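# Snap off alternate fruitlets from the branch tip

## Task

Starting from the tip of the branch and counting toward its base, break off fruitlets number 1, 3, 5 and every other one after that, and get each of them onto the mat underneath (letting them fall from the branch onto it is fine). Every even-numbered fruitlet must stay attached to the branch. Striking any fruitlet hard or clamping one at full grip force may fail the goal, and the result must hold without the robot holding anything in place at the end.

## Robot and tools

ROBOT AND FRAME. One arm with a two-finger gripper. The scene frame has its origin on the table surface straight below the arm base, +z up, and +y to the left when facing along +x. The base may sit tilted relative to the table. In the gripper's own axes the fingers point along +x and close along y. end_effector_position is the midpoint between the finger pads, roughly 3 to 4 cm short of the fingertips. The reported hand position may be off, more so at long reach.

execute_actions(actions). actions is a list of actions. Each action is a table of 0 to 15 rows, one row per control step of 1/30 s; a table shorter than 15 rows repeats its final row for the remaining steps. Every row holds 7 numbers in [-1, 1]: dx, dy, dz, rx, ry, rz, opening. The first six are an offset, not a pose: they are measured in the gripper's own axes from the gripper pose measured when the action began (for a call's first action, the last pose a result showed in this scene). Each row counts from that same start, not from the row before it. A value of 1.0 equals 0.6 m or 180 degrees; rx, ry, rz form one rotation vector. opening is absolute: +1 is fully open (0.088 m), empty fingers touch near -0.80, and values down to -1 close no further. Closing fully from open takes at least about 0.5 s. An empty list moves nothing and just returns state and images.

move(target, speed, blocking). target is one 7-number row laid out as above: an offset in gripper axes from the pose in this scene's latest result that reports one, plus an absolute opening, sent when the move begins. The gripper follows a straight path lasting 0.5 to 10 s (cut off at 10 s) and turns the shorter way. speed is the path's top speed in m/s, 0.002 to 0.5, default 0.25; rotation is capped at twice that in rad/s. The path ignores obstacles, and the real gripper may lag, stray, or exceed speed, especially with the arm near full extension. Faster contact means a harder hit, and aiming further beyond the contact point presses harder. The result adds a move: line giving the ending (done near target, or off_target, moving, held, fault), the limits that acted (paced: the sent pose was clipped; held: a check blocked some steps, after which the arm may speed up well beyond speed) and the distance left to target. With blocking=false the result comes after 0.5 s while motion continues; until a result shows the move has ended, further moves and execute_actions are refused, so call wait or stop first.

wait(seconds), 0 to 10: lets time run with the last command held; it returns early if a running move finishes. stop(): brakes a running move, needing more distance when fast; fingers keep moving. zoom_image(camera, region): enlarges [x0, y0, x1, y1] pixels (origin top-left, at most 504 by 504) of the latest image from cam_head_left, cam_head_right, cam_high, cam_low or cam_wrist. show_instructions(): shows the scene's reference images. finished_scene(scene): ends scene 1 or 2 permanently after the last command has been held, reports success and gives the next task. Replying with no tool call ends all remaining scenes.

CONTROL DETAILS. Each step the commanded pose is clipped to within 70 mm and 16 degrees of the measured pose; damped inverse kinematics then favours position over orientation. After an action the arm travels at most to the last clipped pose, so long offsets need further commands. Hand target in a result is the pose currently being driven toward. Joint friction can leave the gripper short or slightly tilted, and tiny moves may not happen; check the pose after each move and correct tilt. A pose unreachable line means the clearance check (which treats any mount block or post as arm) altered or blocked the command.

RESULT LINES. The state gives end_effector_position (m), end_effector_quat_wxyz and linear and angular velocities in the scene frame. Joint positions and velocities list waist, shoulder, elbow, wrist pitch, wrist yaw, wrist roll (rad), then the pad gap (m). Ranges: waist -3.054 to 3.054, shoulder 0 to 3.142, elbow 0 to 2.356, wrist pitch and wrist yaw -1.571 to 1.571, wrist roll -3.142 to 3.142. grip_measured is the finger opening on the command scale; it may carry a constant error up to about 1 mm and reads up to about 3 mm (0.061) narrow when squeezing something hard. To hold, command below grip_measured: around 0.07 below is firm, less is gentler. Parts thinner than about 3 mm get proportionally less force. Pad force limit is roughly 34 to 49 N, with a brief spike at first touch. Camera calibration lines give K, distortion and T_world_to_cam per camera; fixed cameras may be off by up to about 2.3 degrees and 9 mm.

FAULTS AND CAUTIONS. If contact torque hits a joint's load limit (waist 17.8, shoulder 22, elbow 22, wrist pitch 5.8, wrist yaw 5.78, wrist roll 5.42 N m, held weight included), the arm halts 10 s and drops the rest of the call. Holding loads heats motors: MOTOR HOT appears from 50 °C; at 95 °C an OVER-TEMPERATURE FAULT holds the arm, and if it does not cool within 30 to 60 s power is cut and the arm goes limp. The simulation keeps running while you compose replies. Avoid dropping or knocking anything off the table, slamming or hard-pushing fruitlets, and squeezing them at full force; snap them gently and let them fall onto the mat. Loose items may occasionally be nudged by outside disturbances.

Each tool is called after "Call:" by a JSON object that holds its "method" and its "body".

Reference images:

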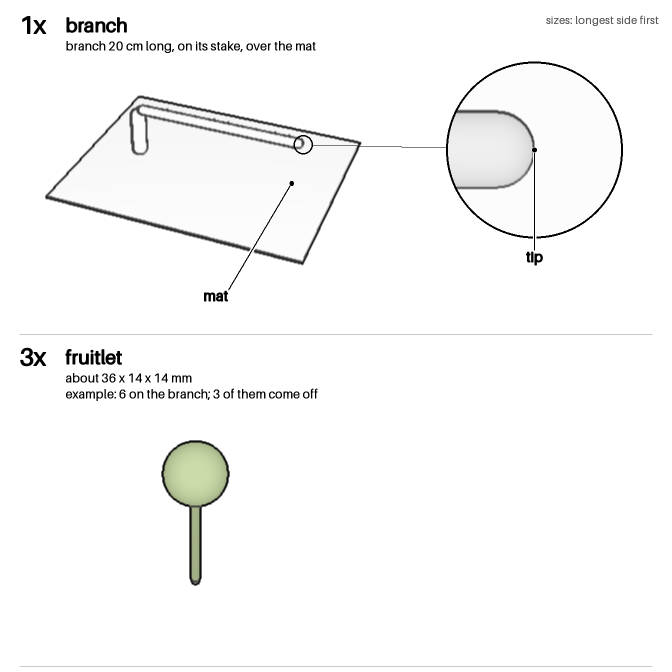

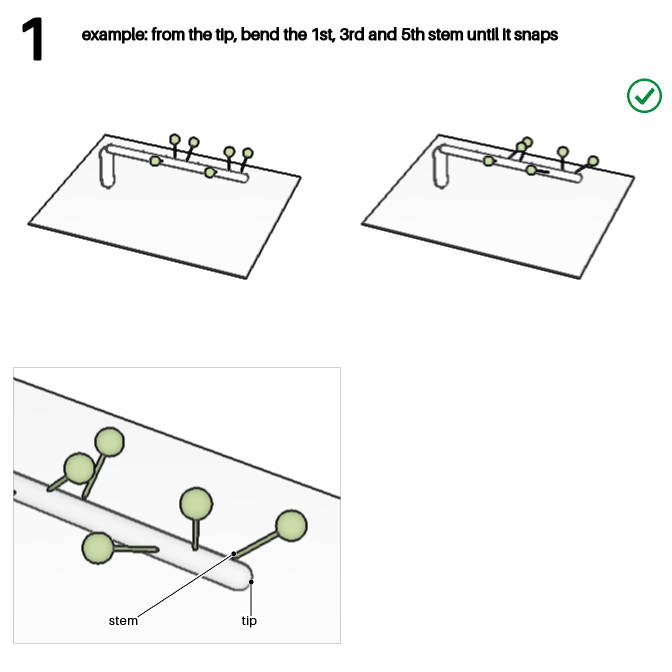

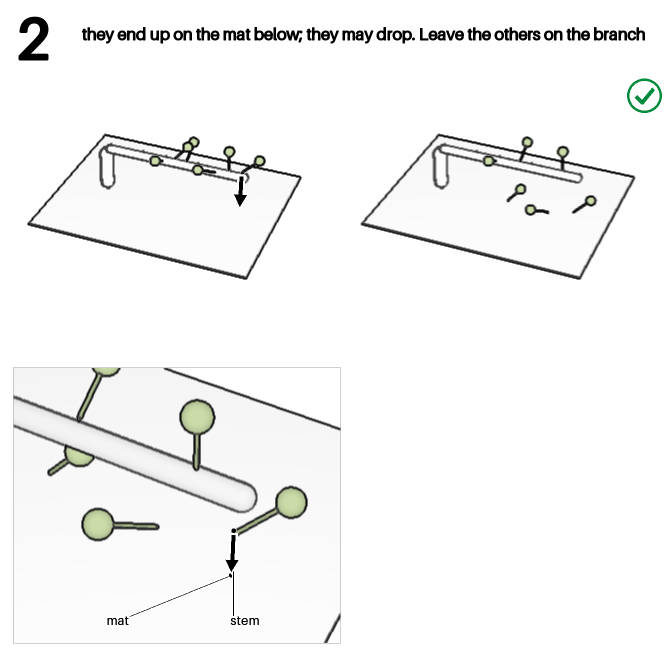

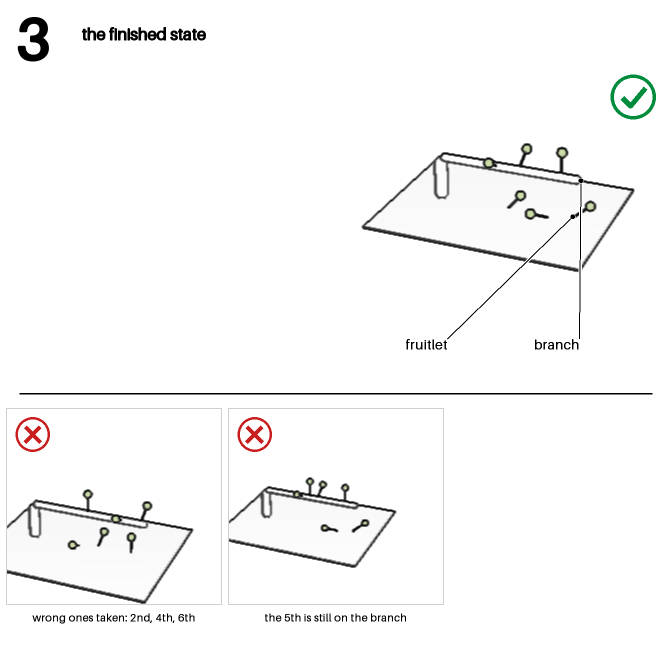

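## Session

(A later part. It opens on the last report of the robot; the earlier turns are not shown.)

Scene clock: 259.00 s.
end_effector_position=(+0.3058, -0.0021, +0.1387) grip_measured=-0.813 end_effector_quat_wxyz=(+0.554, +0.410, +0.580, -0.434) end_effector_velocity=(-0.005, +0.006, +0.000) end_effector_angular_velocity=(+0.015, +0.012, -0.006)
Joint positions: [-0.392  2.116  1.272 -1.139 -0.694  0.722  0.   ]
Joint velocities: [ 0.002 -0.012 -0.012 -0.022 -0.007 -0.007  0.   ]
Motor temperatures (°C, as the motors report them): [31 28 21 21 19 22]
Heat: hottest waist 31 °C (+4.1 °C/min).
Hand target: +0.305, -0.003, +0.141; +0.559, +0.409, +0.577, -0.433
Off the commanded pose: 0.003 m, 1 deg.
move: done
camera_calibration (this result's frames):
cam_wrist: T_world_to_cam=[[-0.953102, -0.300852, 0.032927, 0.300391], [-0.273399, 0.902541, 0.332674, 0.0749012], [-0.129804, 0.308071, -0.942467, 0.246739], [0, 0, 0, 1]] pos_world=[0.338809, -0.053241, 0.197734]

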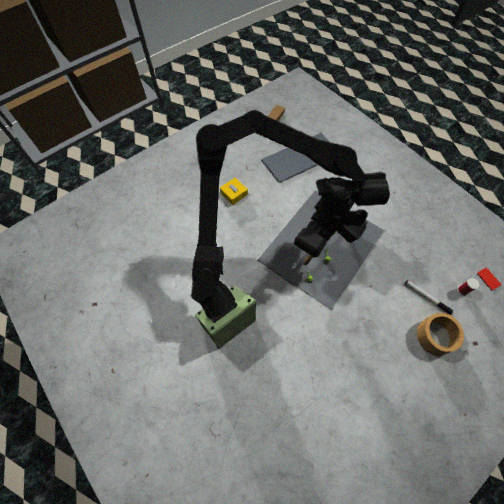

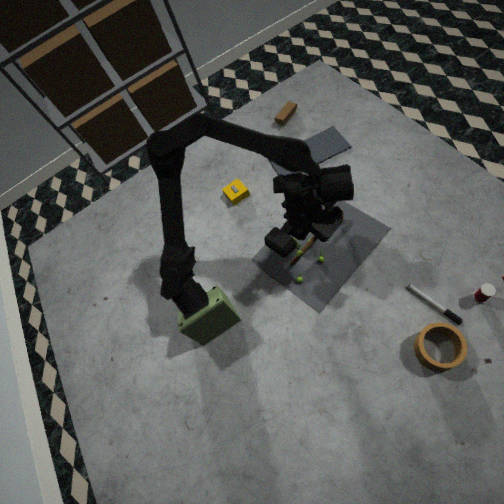

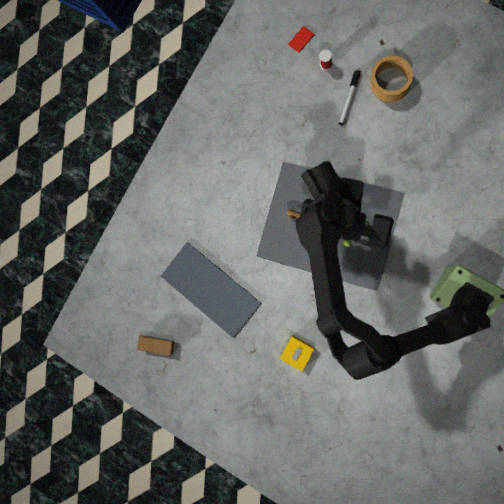

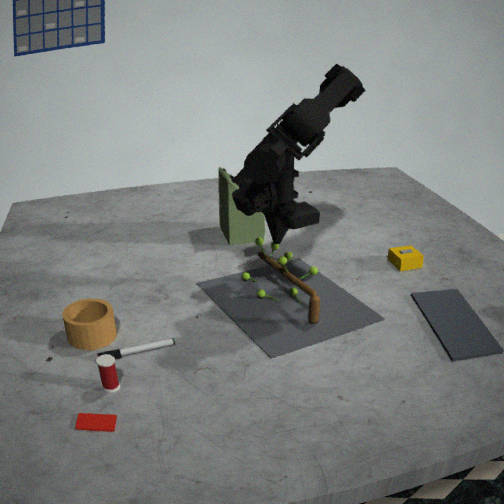

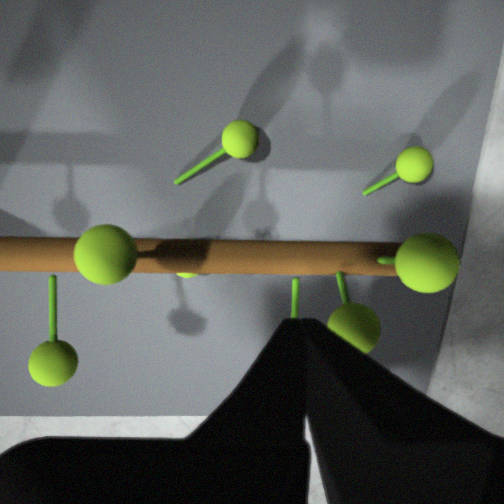

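Call:
{"method": "move", "body": {"target": [0.04,0,-0.003,0,0,0,-1], "speed": 0.02}}

Call:
{"method": "move", "body": {"target": [0.005,-0.055,0,0,0,0,-1], "speed": 0.02}}

Call:
{"method": "move", "body": {"target": [-0.15,0,0,0,0,0,-1], "speed": 0.15}}

Call:
{"method": "zoom_image", "body": {"camera": "cam_low", "region": [200, 210, 360, 340]}}

Scene clock: 270.03 s.
end_effector_position=(+0.3055, -0.0005, +0.1164) grip_measured=-0.813 end_effector_quat_wxyz=(+0.557, +0.408, +0.579, -0.434) end_effector_velocity=(-0.000, +0.002, +0.002) end_effector_angular_velocity=(+0.023, -0.011, +0.011)
Joint positions: [-0.343  2.115  1.209 -1.033 -0.708  0.78   0.   ]
Joint velocities: [-0.007 -0.002 -0.002 -0.007 -0.022 -0.022  0.   ]
Motor temperatures (°C, as the motors report them): [31 28 21 21 19 22]
Heat: hottest waist 31 °C (+3.0 °C/min).
Hand target: +0.304, -0.000, +0.115; +0.554, +0.411, +0.579, -0.434
Off the commanded pose: 0.002 m, 0 deg.
move: done
camera_calibration (this result's frames):
cam_wrist: T_world_to_cam=[[-0.951487, -0.305887, 0.0332565, 0.30075], [-0.278854, 0.90295, 0.326989, 0.0830719], [-0.130051, 0.301852, -0.944443, 0.225552], [0, 0, 0, 1]] pos_world=[0.338658, -0.0510976, 0.175855]

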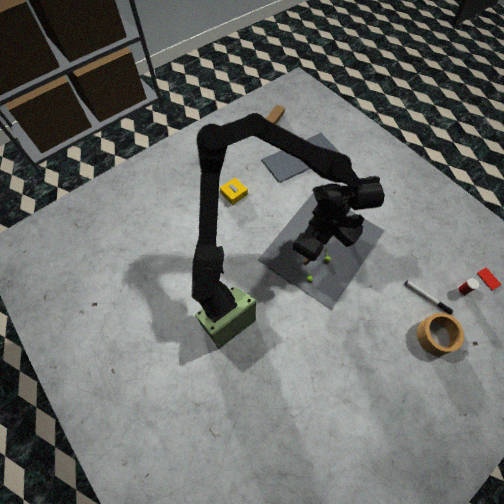

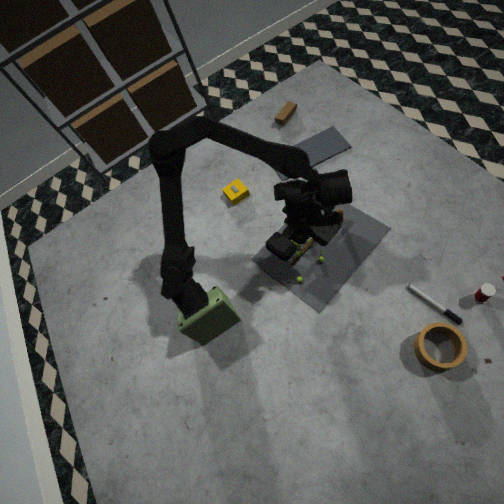

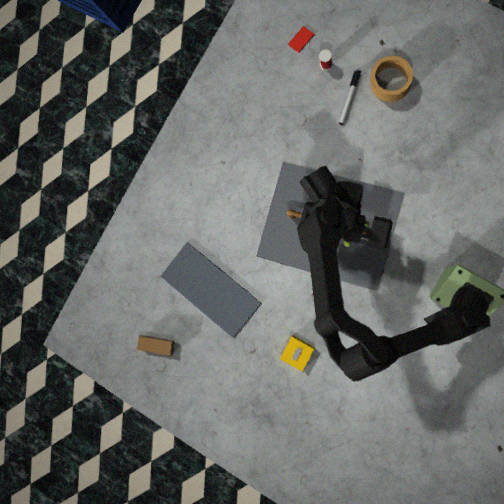

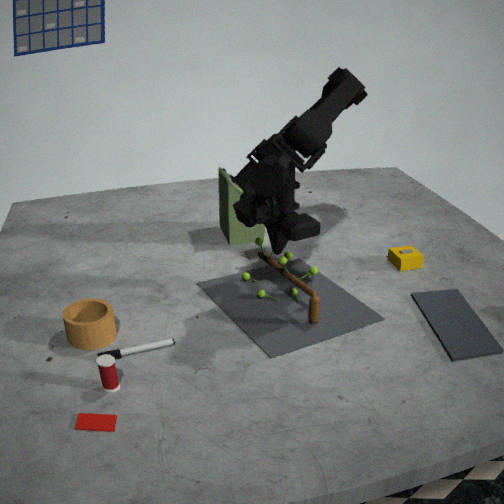

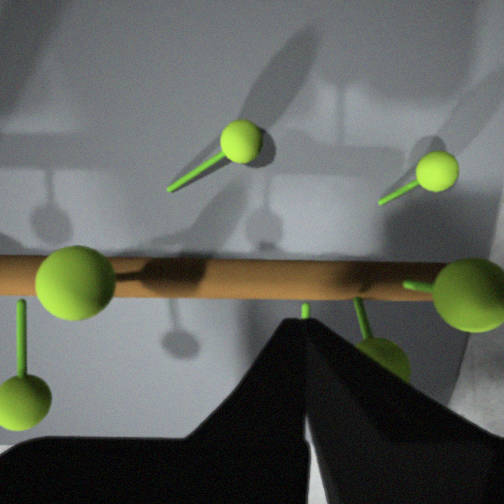

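Scene clock: 271.93 s.
end_effector_position=(+0.2746, -0.0095, +0.1126) grip_measured=-0.813 end_effector_quat_wxyz=(+0.553, +0.409, +0.582, -0.434) end_effector_velocity=(+0.002, +0.003, +0.001) end_effector_angular_velocity=(+0.016, -0.021, +0.042)
Joint positions: [-0.389  2.076  1.082 -0.995 -0.693  0.72   0.   ]
Joint velocities: [-0.002 -0.012 -0.007  0.007 -0.022 -0.037  0.   ]
Motor temperatures (°C, as the motors report them): [31 28 21 21 19 22]
Heat: hottest waist 31 °C (+2.0 °C/min).
Hand target: +0.274, -0.010, +0.115; +0.557, +0.407, +0.579, -0.434
Off the commanded pose: 0.003 m, 1 deg.
move: done
camera_calibration (this result's frames):
cam_wrist: T_world_to_cam=[[-0.952555, -0.302013, 0.0377691, 0.268568], [-0.272569, 0.90167, 0.335705, 0.0810858], [-0.135443, 0.309483, -0.94121, 0.22183], [0, 0, 0, 1]] pos_world=[0.307973, -0.060654, 0.171424]

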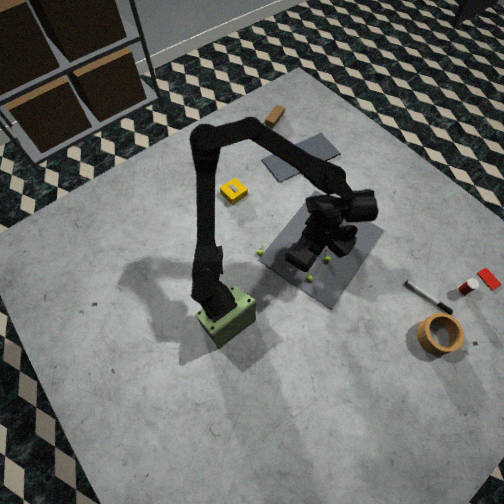

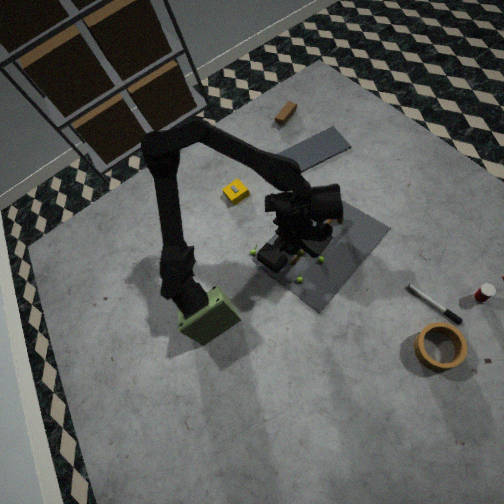

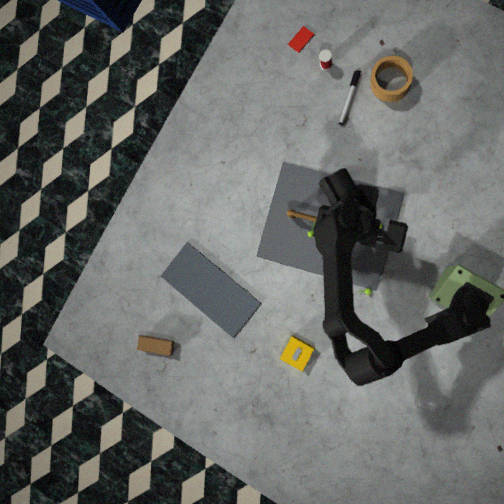

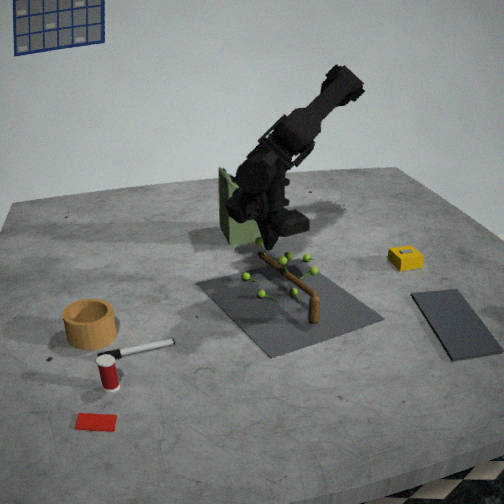

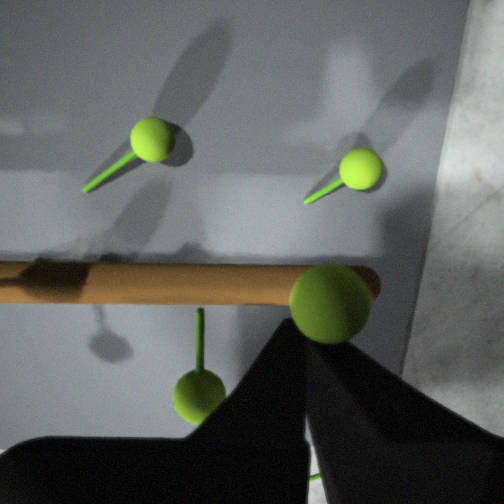

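Scene clock: 273.00 s.
end_effector_position=(+0.2783, -0.0077, +0.2001) grip_measured=-0.813 end_effector_quat_wxyz=(+0.551, +0.411, +0.583, -0.434) end_effector_velocity=(+0.001, +0.001, +0.004) end_effector_angular_velocity=(-0.010, -0.004, +0.028)
Joint positions: [-0.556  2.067  1.353 -1.395 -0.619  0.529  0.   ]
Joint velocities: [-0.002 -0.007  0.012 -0.007  0.007 -0.022  0.   ]
Motor temperatures (°C, as the motors report them): [31 28 21 21 19 22]
Heat: hottest waist 31 °C (+2.0 °C/min).
Hand target: +0.279, -0.009, +0.203; +0.552, +0.409, +0.582, -0.434
Off the commanded pose: 0.003 m, 0 deg.
move: done
camera_calibration (this result's frames):
cam_wrist: T_world_to_cam=[[-0.95275, -0.301299, 0.0385584, 0.269233], [-0.27084, 0.900106, 0.341254, 0.0495072], [-0.137526, 0.314687, -0.93918, 0.304299], [0, 0, 0, 1]] pos_world=[0.311769, -0.059201, 0.258515]

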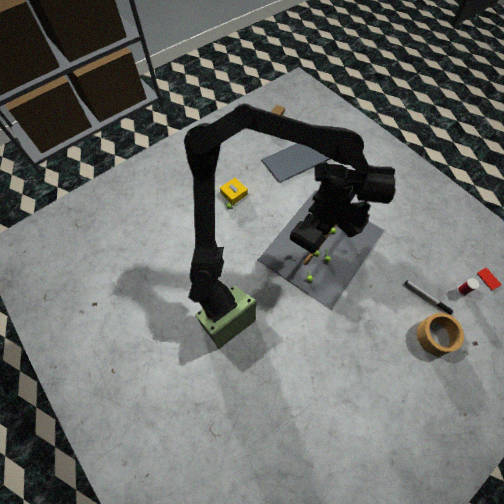

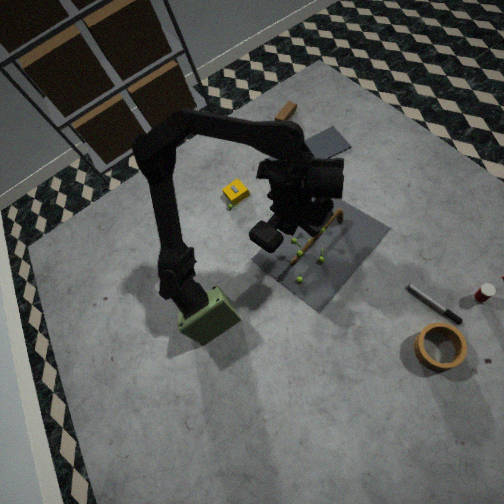

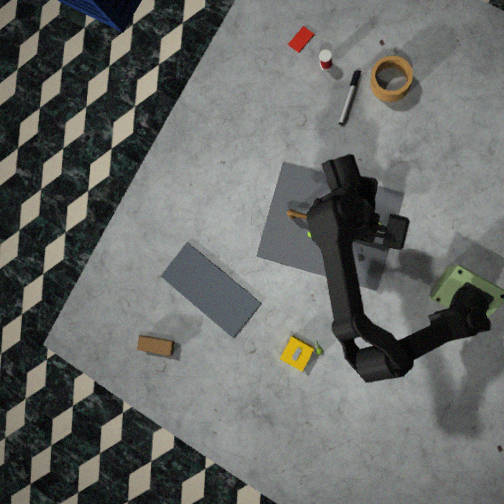

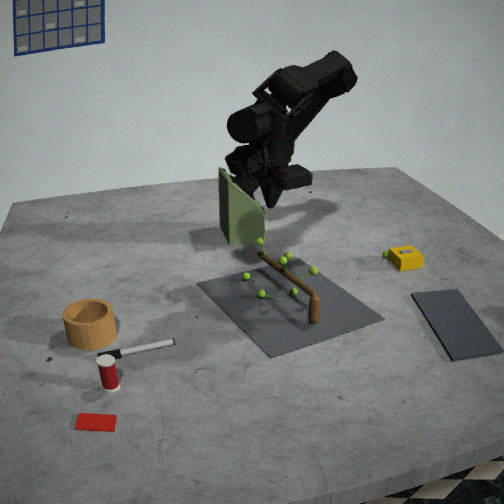

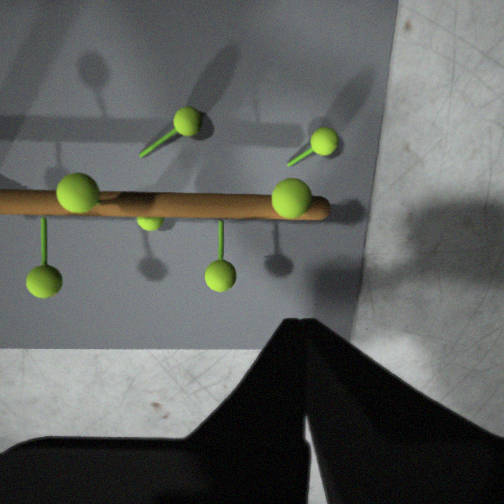

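Region (200, 210, 360, 340) of cam_low's 504x504 image, scaled by 3.150, with more detail than that image has; it fills the top 410 rows of this view, and the rest is white.

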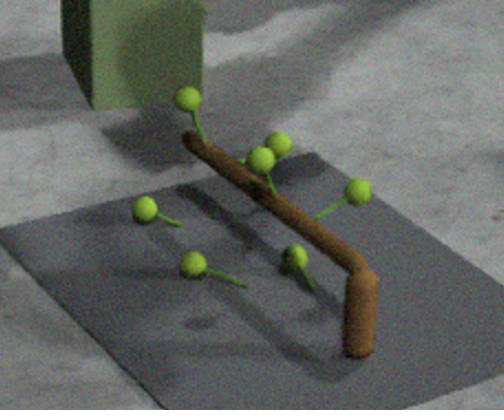

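Call:
{"method": "move", "body": {"target": [0.05,0.04,-0.42,0,0,0,0]}}

Scene clock: 294.80 s.
end_effector_position=(+0.2290, +0.2380, +0.1718) grip_measured=-0.002 end_effector_quat_wxyz=(+0.545, +0.413, +0.584, -0.438) end_effector_velocity=(-0.002, +0.003, -0.000) end_effector_angular_velocity=(+0.006, +0.007, -0.019)
Joint positions: [ 0.066  1.448  1.284 -1.422 -0.799  1.329  0.039]
Joint velocities: [ 0.007 -0.002  0.002 -0.007 -0.007  0.022 -0.   ]
Motor temperatures (°C, as the motors report them): [30 27 22 21 19 22]
Heat: hottest waist 30 °C (+0.0 °C/min).
Hand target: +0.230, +0.241, +0.174; +0.552, +0.411, +0.582, -0.433
Off the commanded pose: 0.004 m, 1 deg.
move: done
camera_calibration (this result's frames):
cam_wrist: T_world_to_cam=[[-0.956024, -0.289506, 0.0469593, 0.293907], [-0.256506, 0.902969, 0.344749, -0.179888], [-0.14221, 0.317543, -0.93752, 0.193707], [0, 0, 0, 1]] pos_world=[0.262387, 0.18601, 0.229819]

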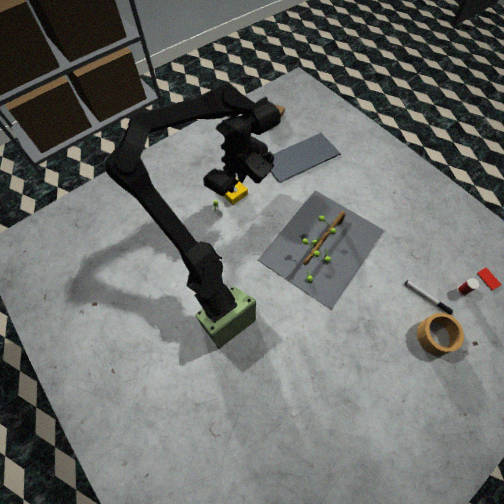

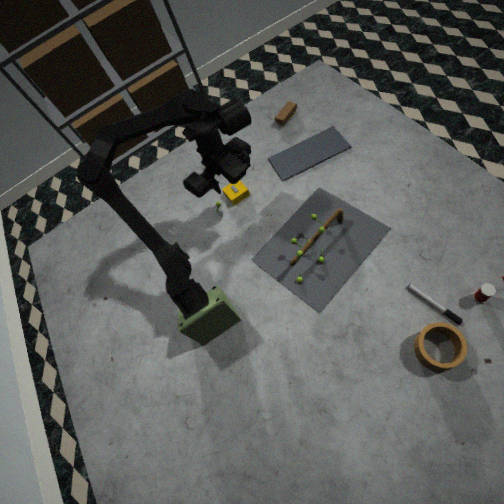

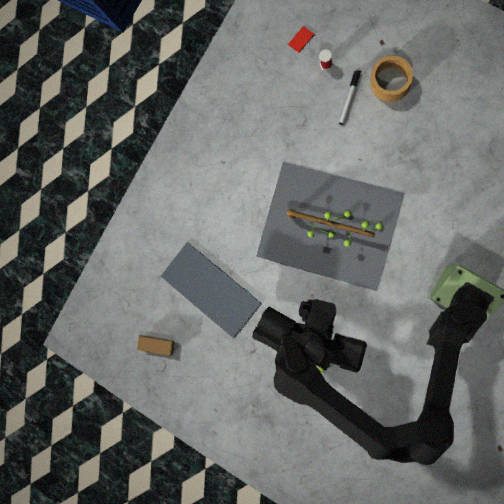

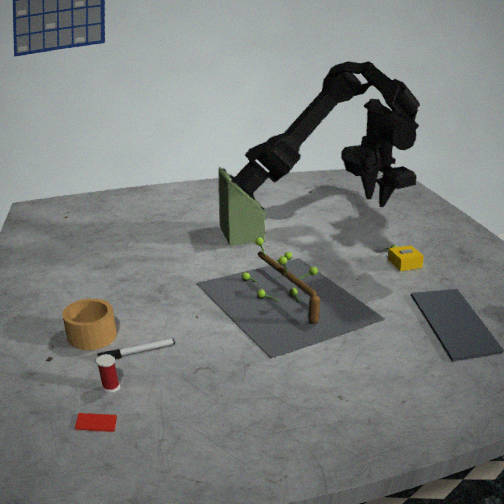

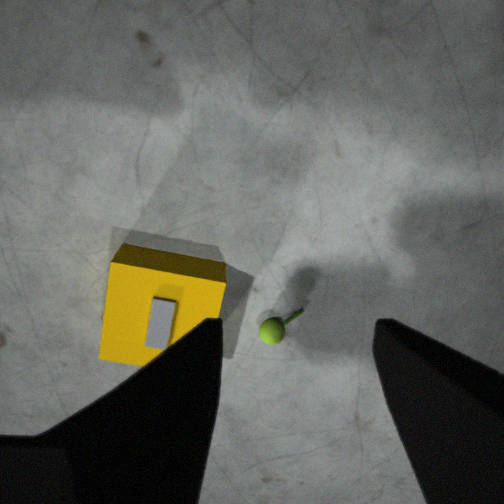

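Call:
{"method": "move", "body": {"target": [0.14,-0.003,-0.12,0,0,0,-0.25], "speed": 0.15}}

Scene clock: 306.27 s.
end_effector_position=(+0.2044, +0.3075, +0.0888) grip_measured=-0.248 end_effector_quat_wxyz=(+0.542, +0.413, +0.584, -0.440) end_effector_velocity=(+0.000, +0.002, -0.001) end_effector_angular_velocity=(+0.005, -0.013, +0.012)
Joint positions: [ 0.522  1.375  1.165 -0.952 -0.709  1.948  0.027]
Joint velocities: [ 0.007 -0.007 -0.007  0.022  0.007  0.007 -0.   ]
Motor temperatures (°C, as the motors report them): [29 27 22 21 19 22]
Heat: hottest waist 29 °C (-1.0 °C/min).
Hand target: +0.203, +0.308, +0.090; +0.545, +0.414, +0.583, -0.437
Off the commanded pose: 0.003 m, 0 deg.
move: done
camera_calibration (this result's frames):
cam_wrist: T_world_to_cam=[[-0.957081, -0.28526, 0.051215, 0.292964], [-0.250846, 0.903847, 0.346607, -0.221889], [-0.145164, 0.318884, -0.936611, 0.0905022], [0, 0, 0, 1]] pos_world=[0.237868, 0.255265, 0.14667]

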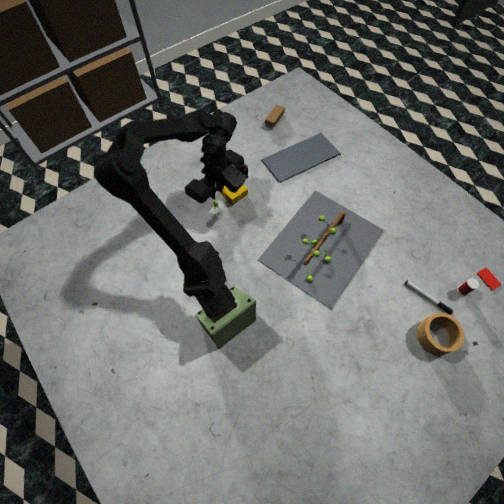

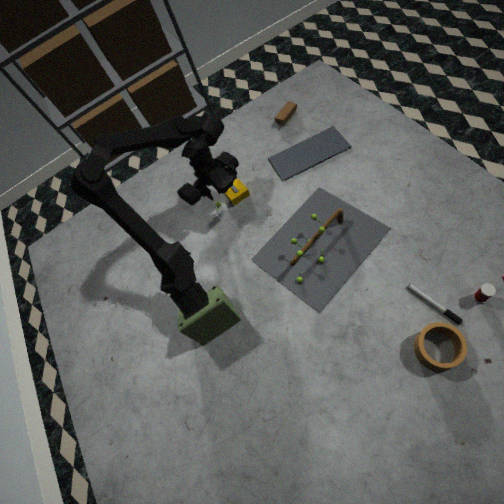

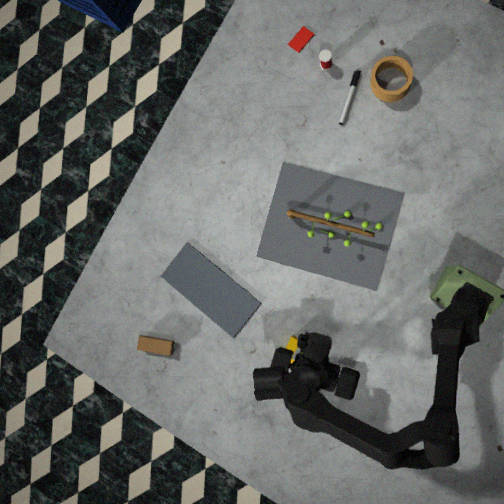

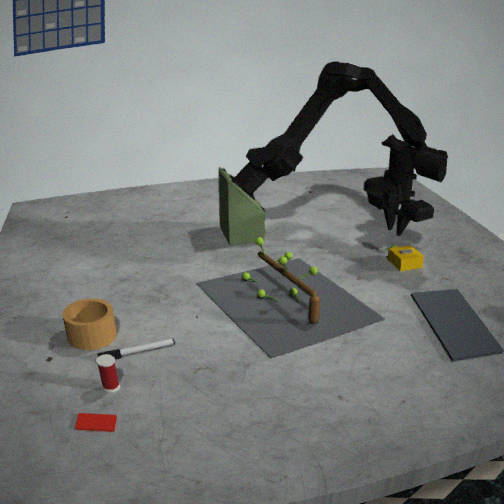

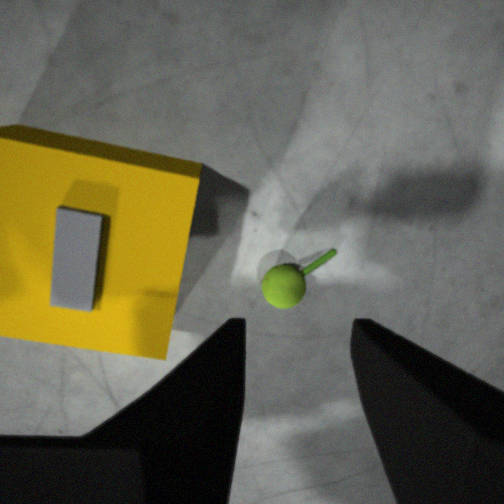

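Call:
{"method": "move", "body": {"target": [0.075,0.003,-0.007,0,0,0,-0.25], "speed": 0.05}}

Scene clock: 314.73 s.
end_effector_position=(+0.2018, +0.3159, +0.0478) grip_measured=-0.248 end_effector_quat_wxyz=(+0.543, +0.415, +0.587, -0.434) end_effector_velocity=(-0.002, -0.001, +0.001) end_effector_angular_velocity=(-0.007, -0.002, -0.007)
Joint positions: [ 0.64   1.416  1.092 -0.736 -0.661  2.085  0.027]
Joint velocities: [ 0.002 -0.007 -0.002 -0.007  0.007  0.007 -0.   ]
Motor temperatures (°C, as the motors report them): [28 27 22 21 19 22]
Heat: hottest waist 28 °C (-3.0 °C/min).
Hand target: +0.202, +0.313, +0.044; +0.542, +0.413, +0.584, -0.440
Off the commanded pose: 0.005 m, 1 deg.
move: done
camera_calibration (this result's frames):
cam_wrist: T_world_to_cam=[[-0.954939, -0.293725, 0.0426258, 0.297579], [-0.260212, 0.897615, 0.355777, -0.212579], [-0.142762, 0.328653, -0.933598, 0.0452925], [0, 0, 0, 1]] pos_world=[0.23532, 0.263335, 0.105231]

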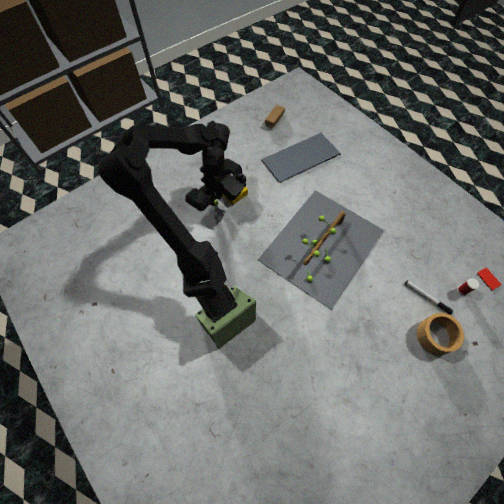

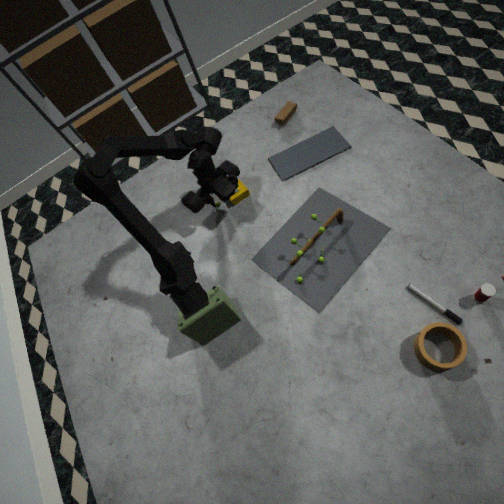

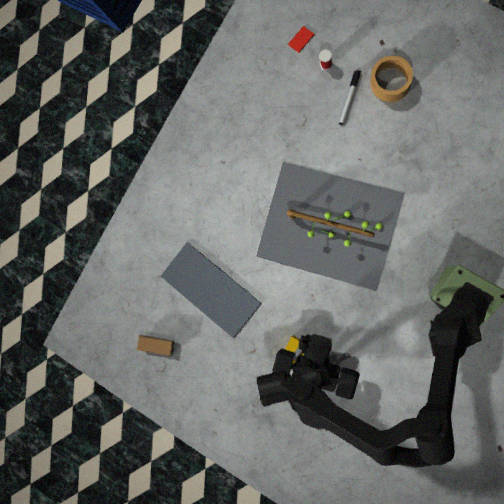

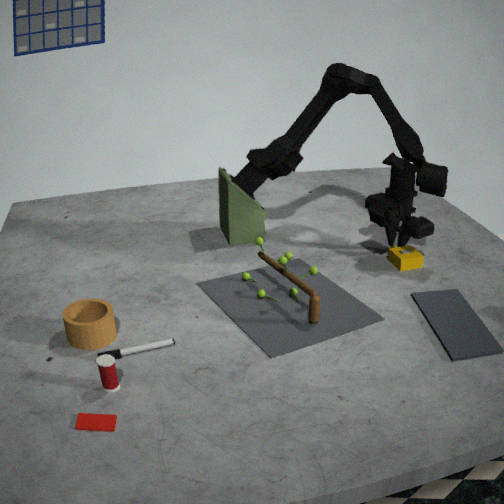

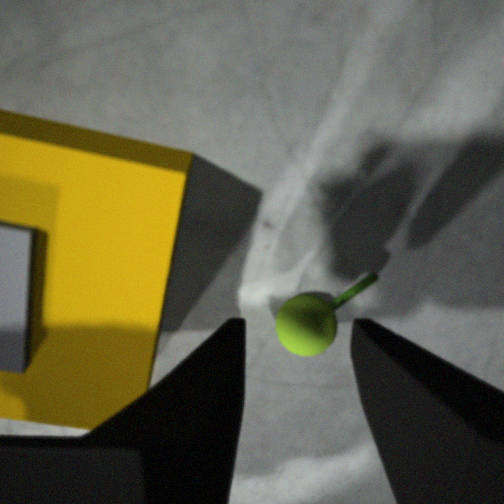

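Call:
{"method": "move", "body": {"target": [0.017,0,0.005,0,0,0,-0.25], "speed": 0.02}}

Call:
{"method": "execute_actions", "body": {"actions": [[[0,0,0,0,0,0,-0.45]],[[0,0,0,0,0,0,-0.55]]]}}

Scene clock: 323.93 s.
end_effector_position=(+0.2018, +0.3166, +0.0412) grip_measured=-0.248 end_effector_quat_wxyz=(+0.544, +0.416, +0.590, -0.427) end_effector_velocity=(-0.003, -0.000, -0.000) end_effector_angular_velocity=(+0.001, +0.011, +0.005)
Joint positions: [ 0.654  1.421  1.073 -0.69  -0.658  2.099  0.027]
Joint velocities: [ 0.002 -0.002 -0.002 -0.007 -0.007 -0.007 -0.   ]
Motor temperatures (°C, as the motors report them): [27 27 21 21 19 22]
Heat: hottest waist 27 °C (-4.0 °C/min).
Hand target: +0.202, +0.313, +0.038; +0.543, +0.415, +0.587, -0.434
Off the commanded pose: 0.005 m, 1 deg.
move: done
camera_calibration (this result's frames):
cam_wrist: T_world_to_cam=[[-0.952813, -0.301506, 0.0352393, 0.300403], [-0.268734, 0.891791, 0.363994, -0.207635], [-0.141172, 0.337348, -0.930734, 0.0357417], [0, 0, 0, 1]] pos_world=[0.235475, 0.263683, 0.0982579]

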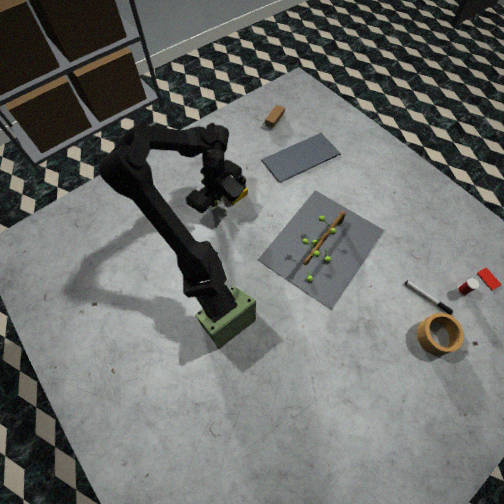

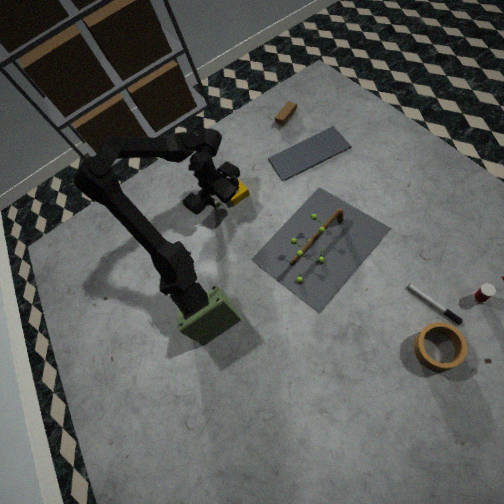

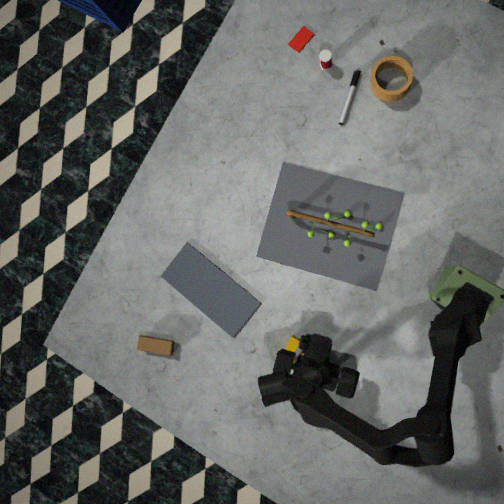

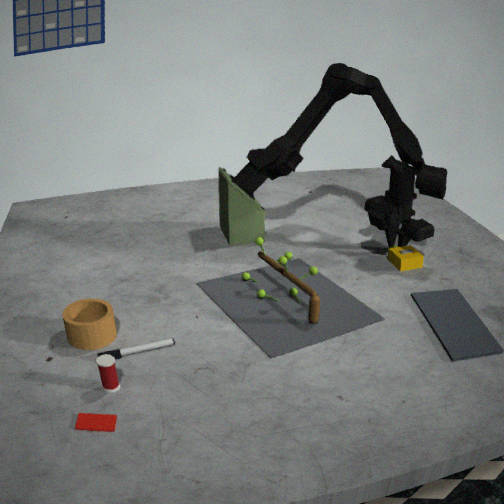

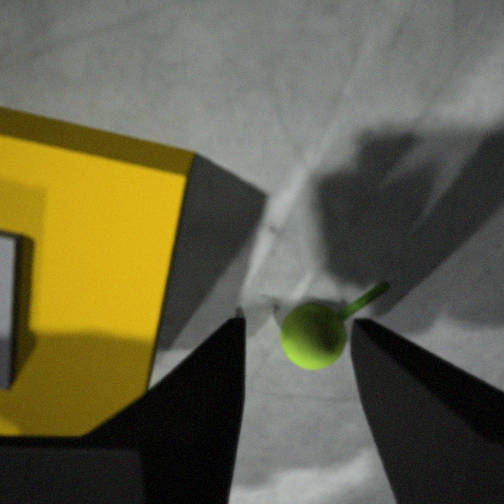

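Scene clock: 324.93 s.
end_effector_position=(+0.2018, +0.3166, +0.0412) grip_measured=-0.540 end_effector_quat_wxyz=(+0.544, +0.416, +0.590, -0.427) end_effector_velocity=(+0.002, +0.002, +0.002) end_effector_angular_velocity=(+0.006, -0.017, +0.015)
Joint positions: [ 0.654  1.421  1.073 -0.69  -0.658  2.099  0.013]
Joint velocities: [-0.002 -0.007  0.002  0.007  0.007 -0.007 -0.001]
Motor temperatures (°C, as the motors report them): [27 27 21 21 19 22]
Heat: hottest waist 27 °C (-4.0 °C/min).
Hand target: +0.202, +0.317, +0.041; +0.544, +0.416, +0.590, -0.427
Off the commanded pose: 0.000 m, 0 deg.
camera_calibration (this result's frames):
cam_wrist: T_world_to_cam=[[-0.952813, -0.301506, 0.0352393, 0.300403], [-0.268734, 0.891791, 0.363994, -0.207635], [-0.141172, 0.337348, -0.930734, 0.0357417], [0, 0, 0, 1]] pos_world=[0.235475, 0.263683, 0.0982579]

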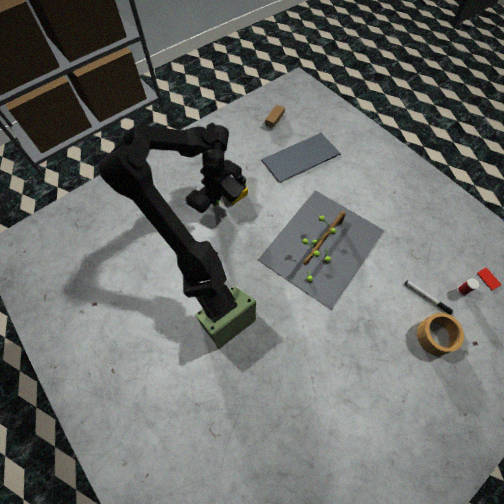

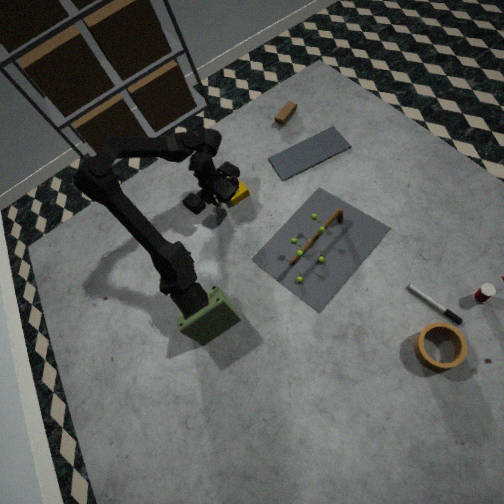

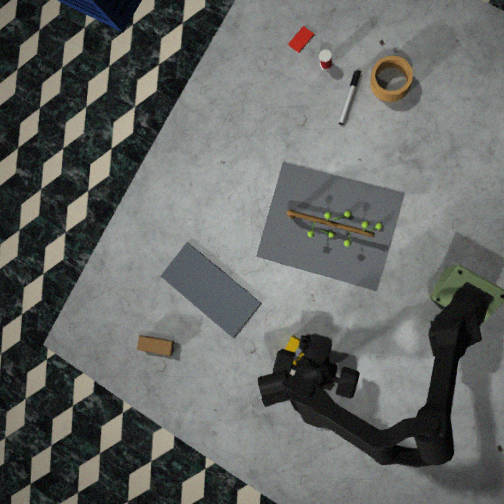

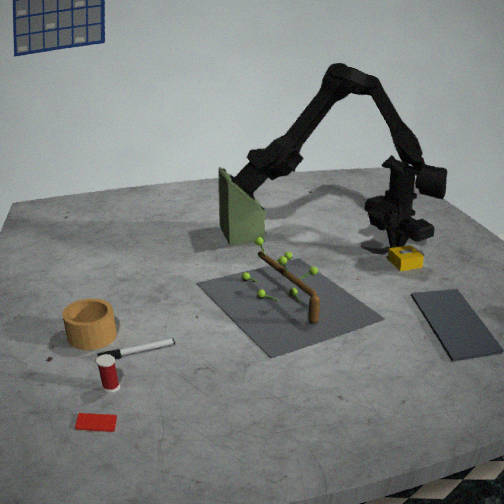

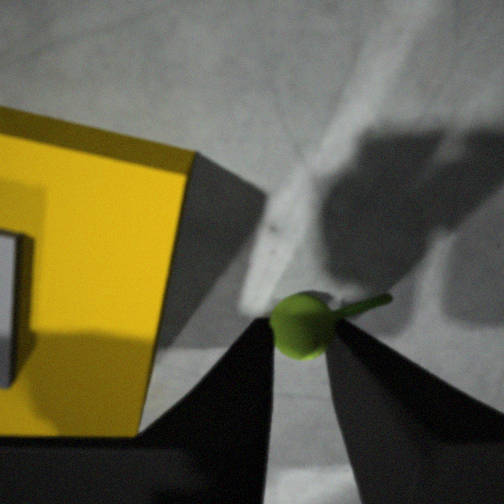

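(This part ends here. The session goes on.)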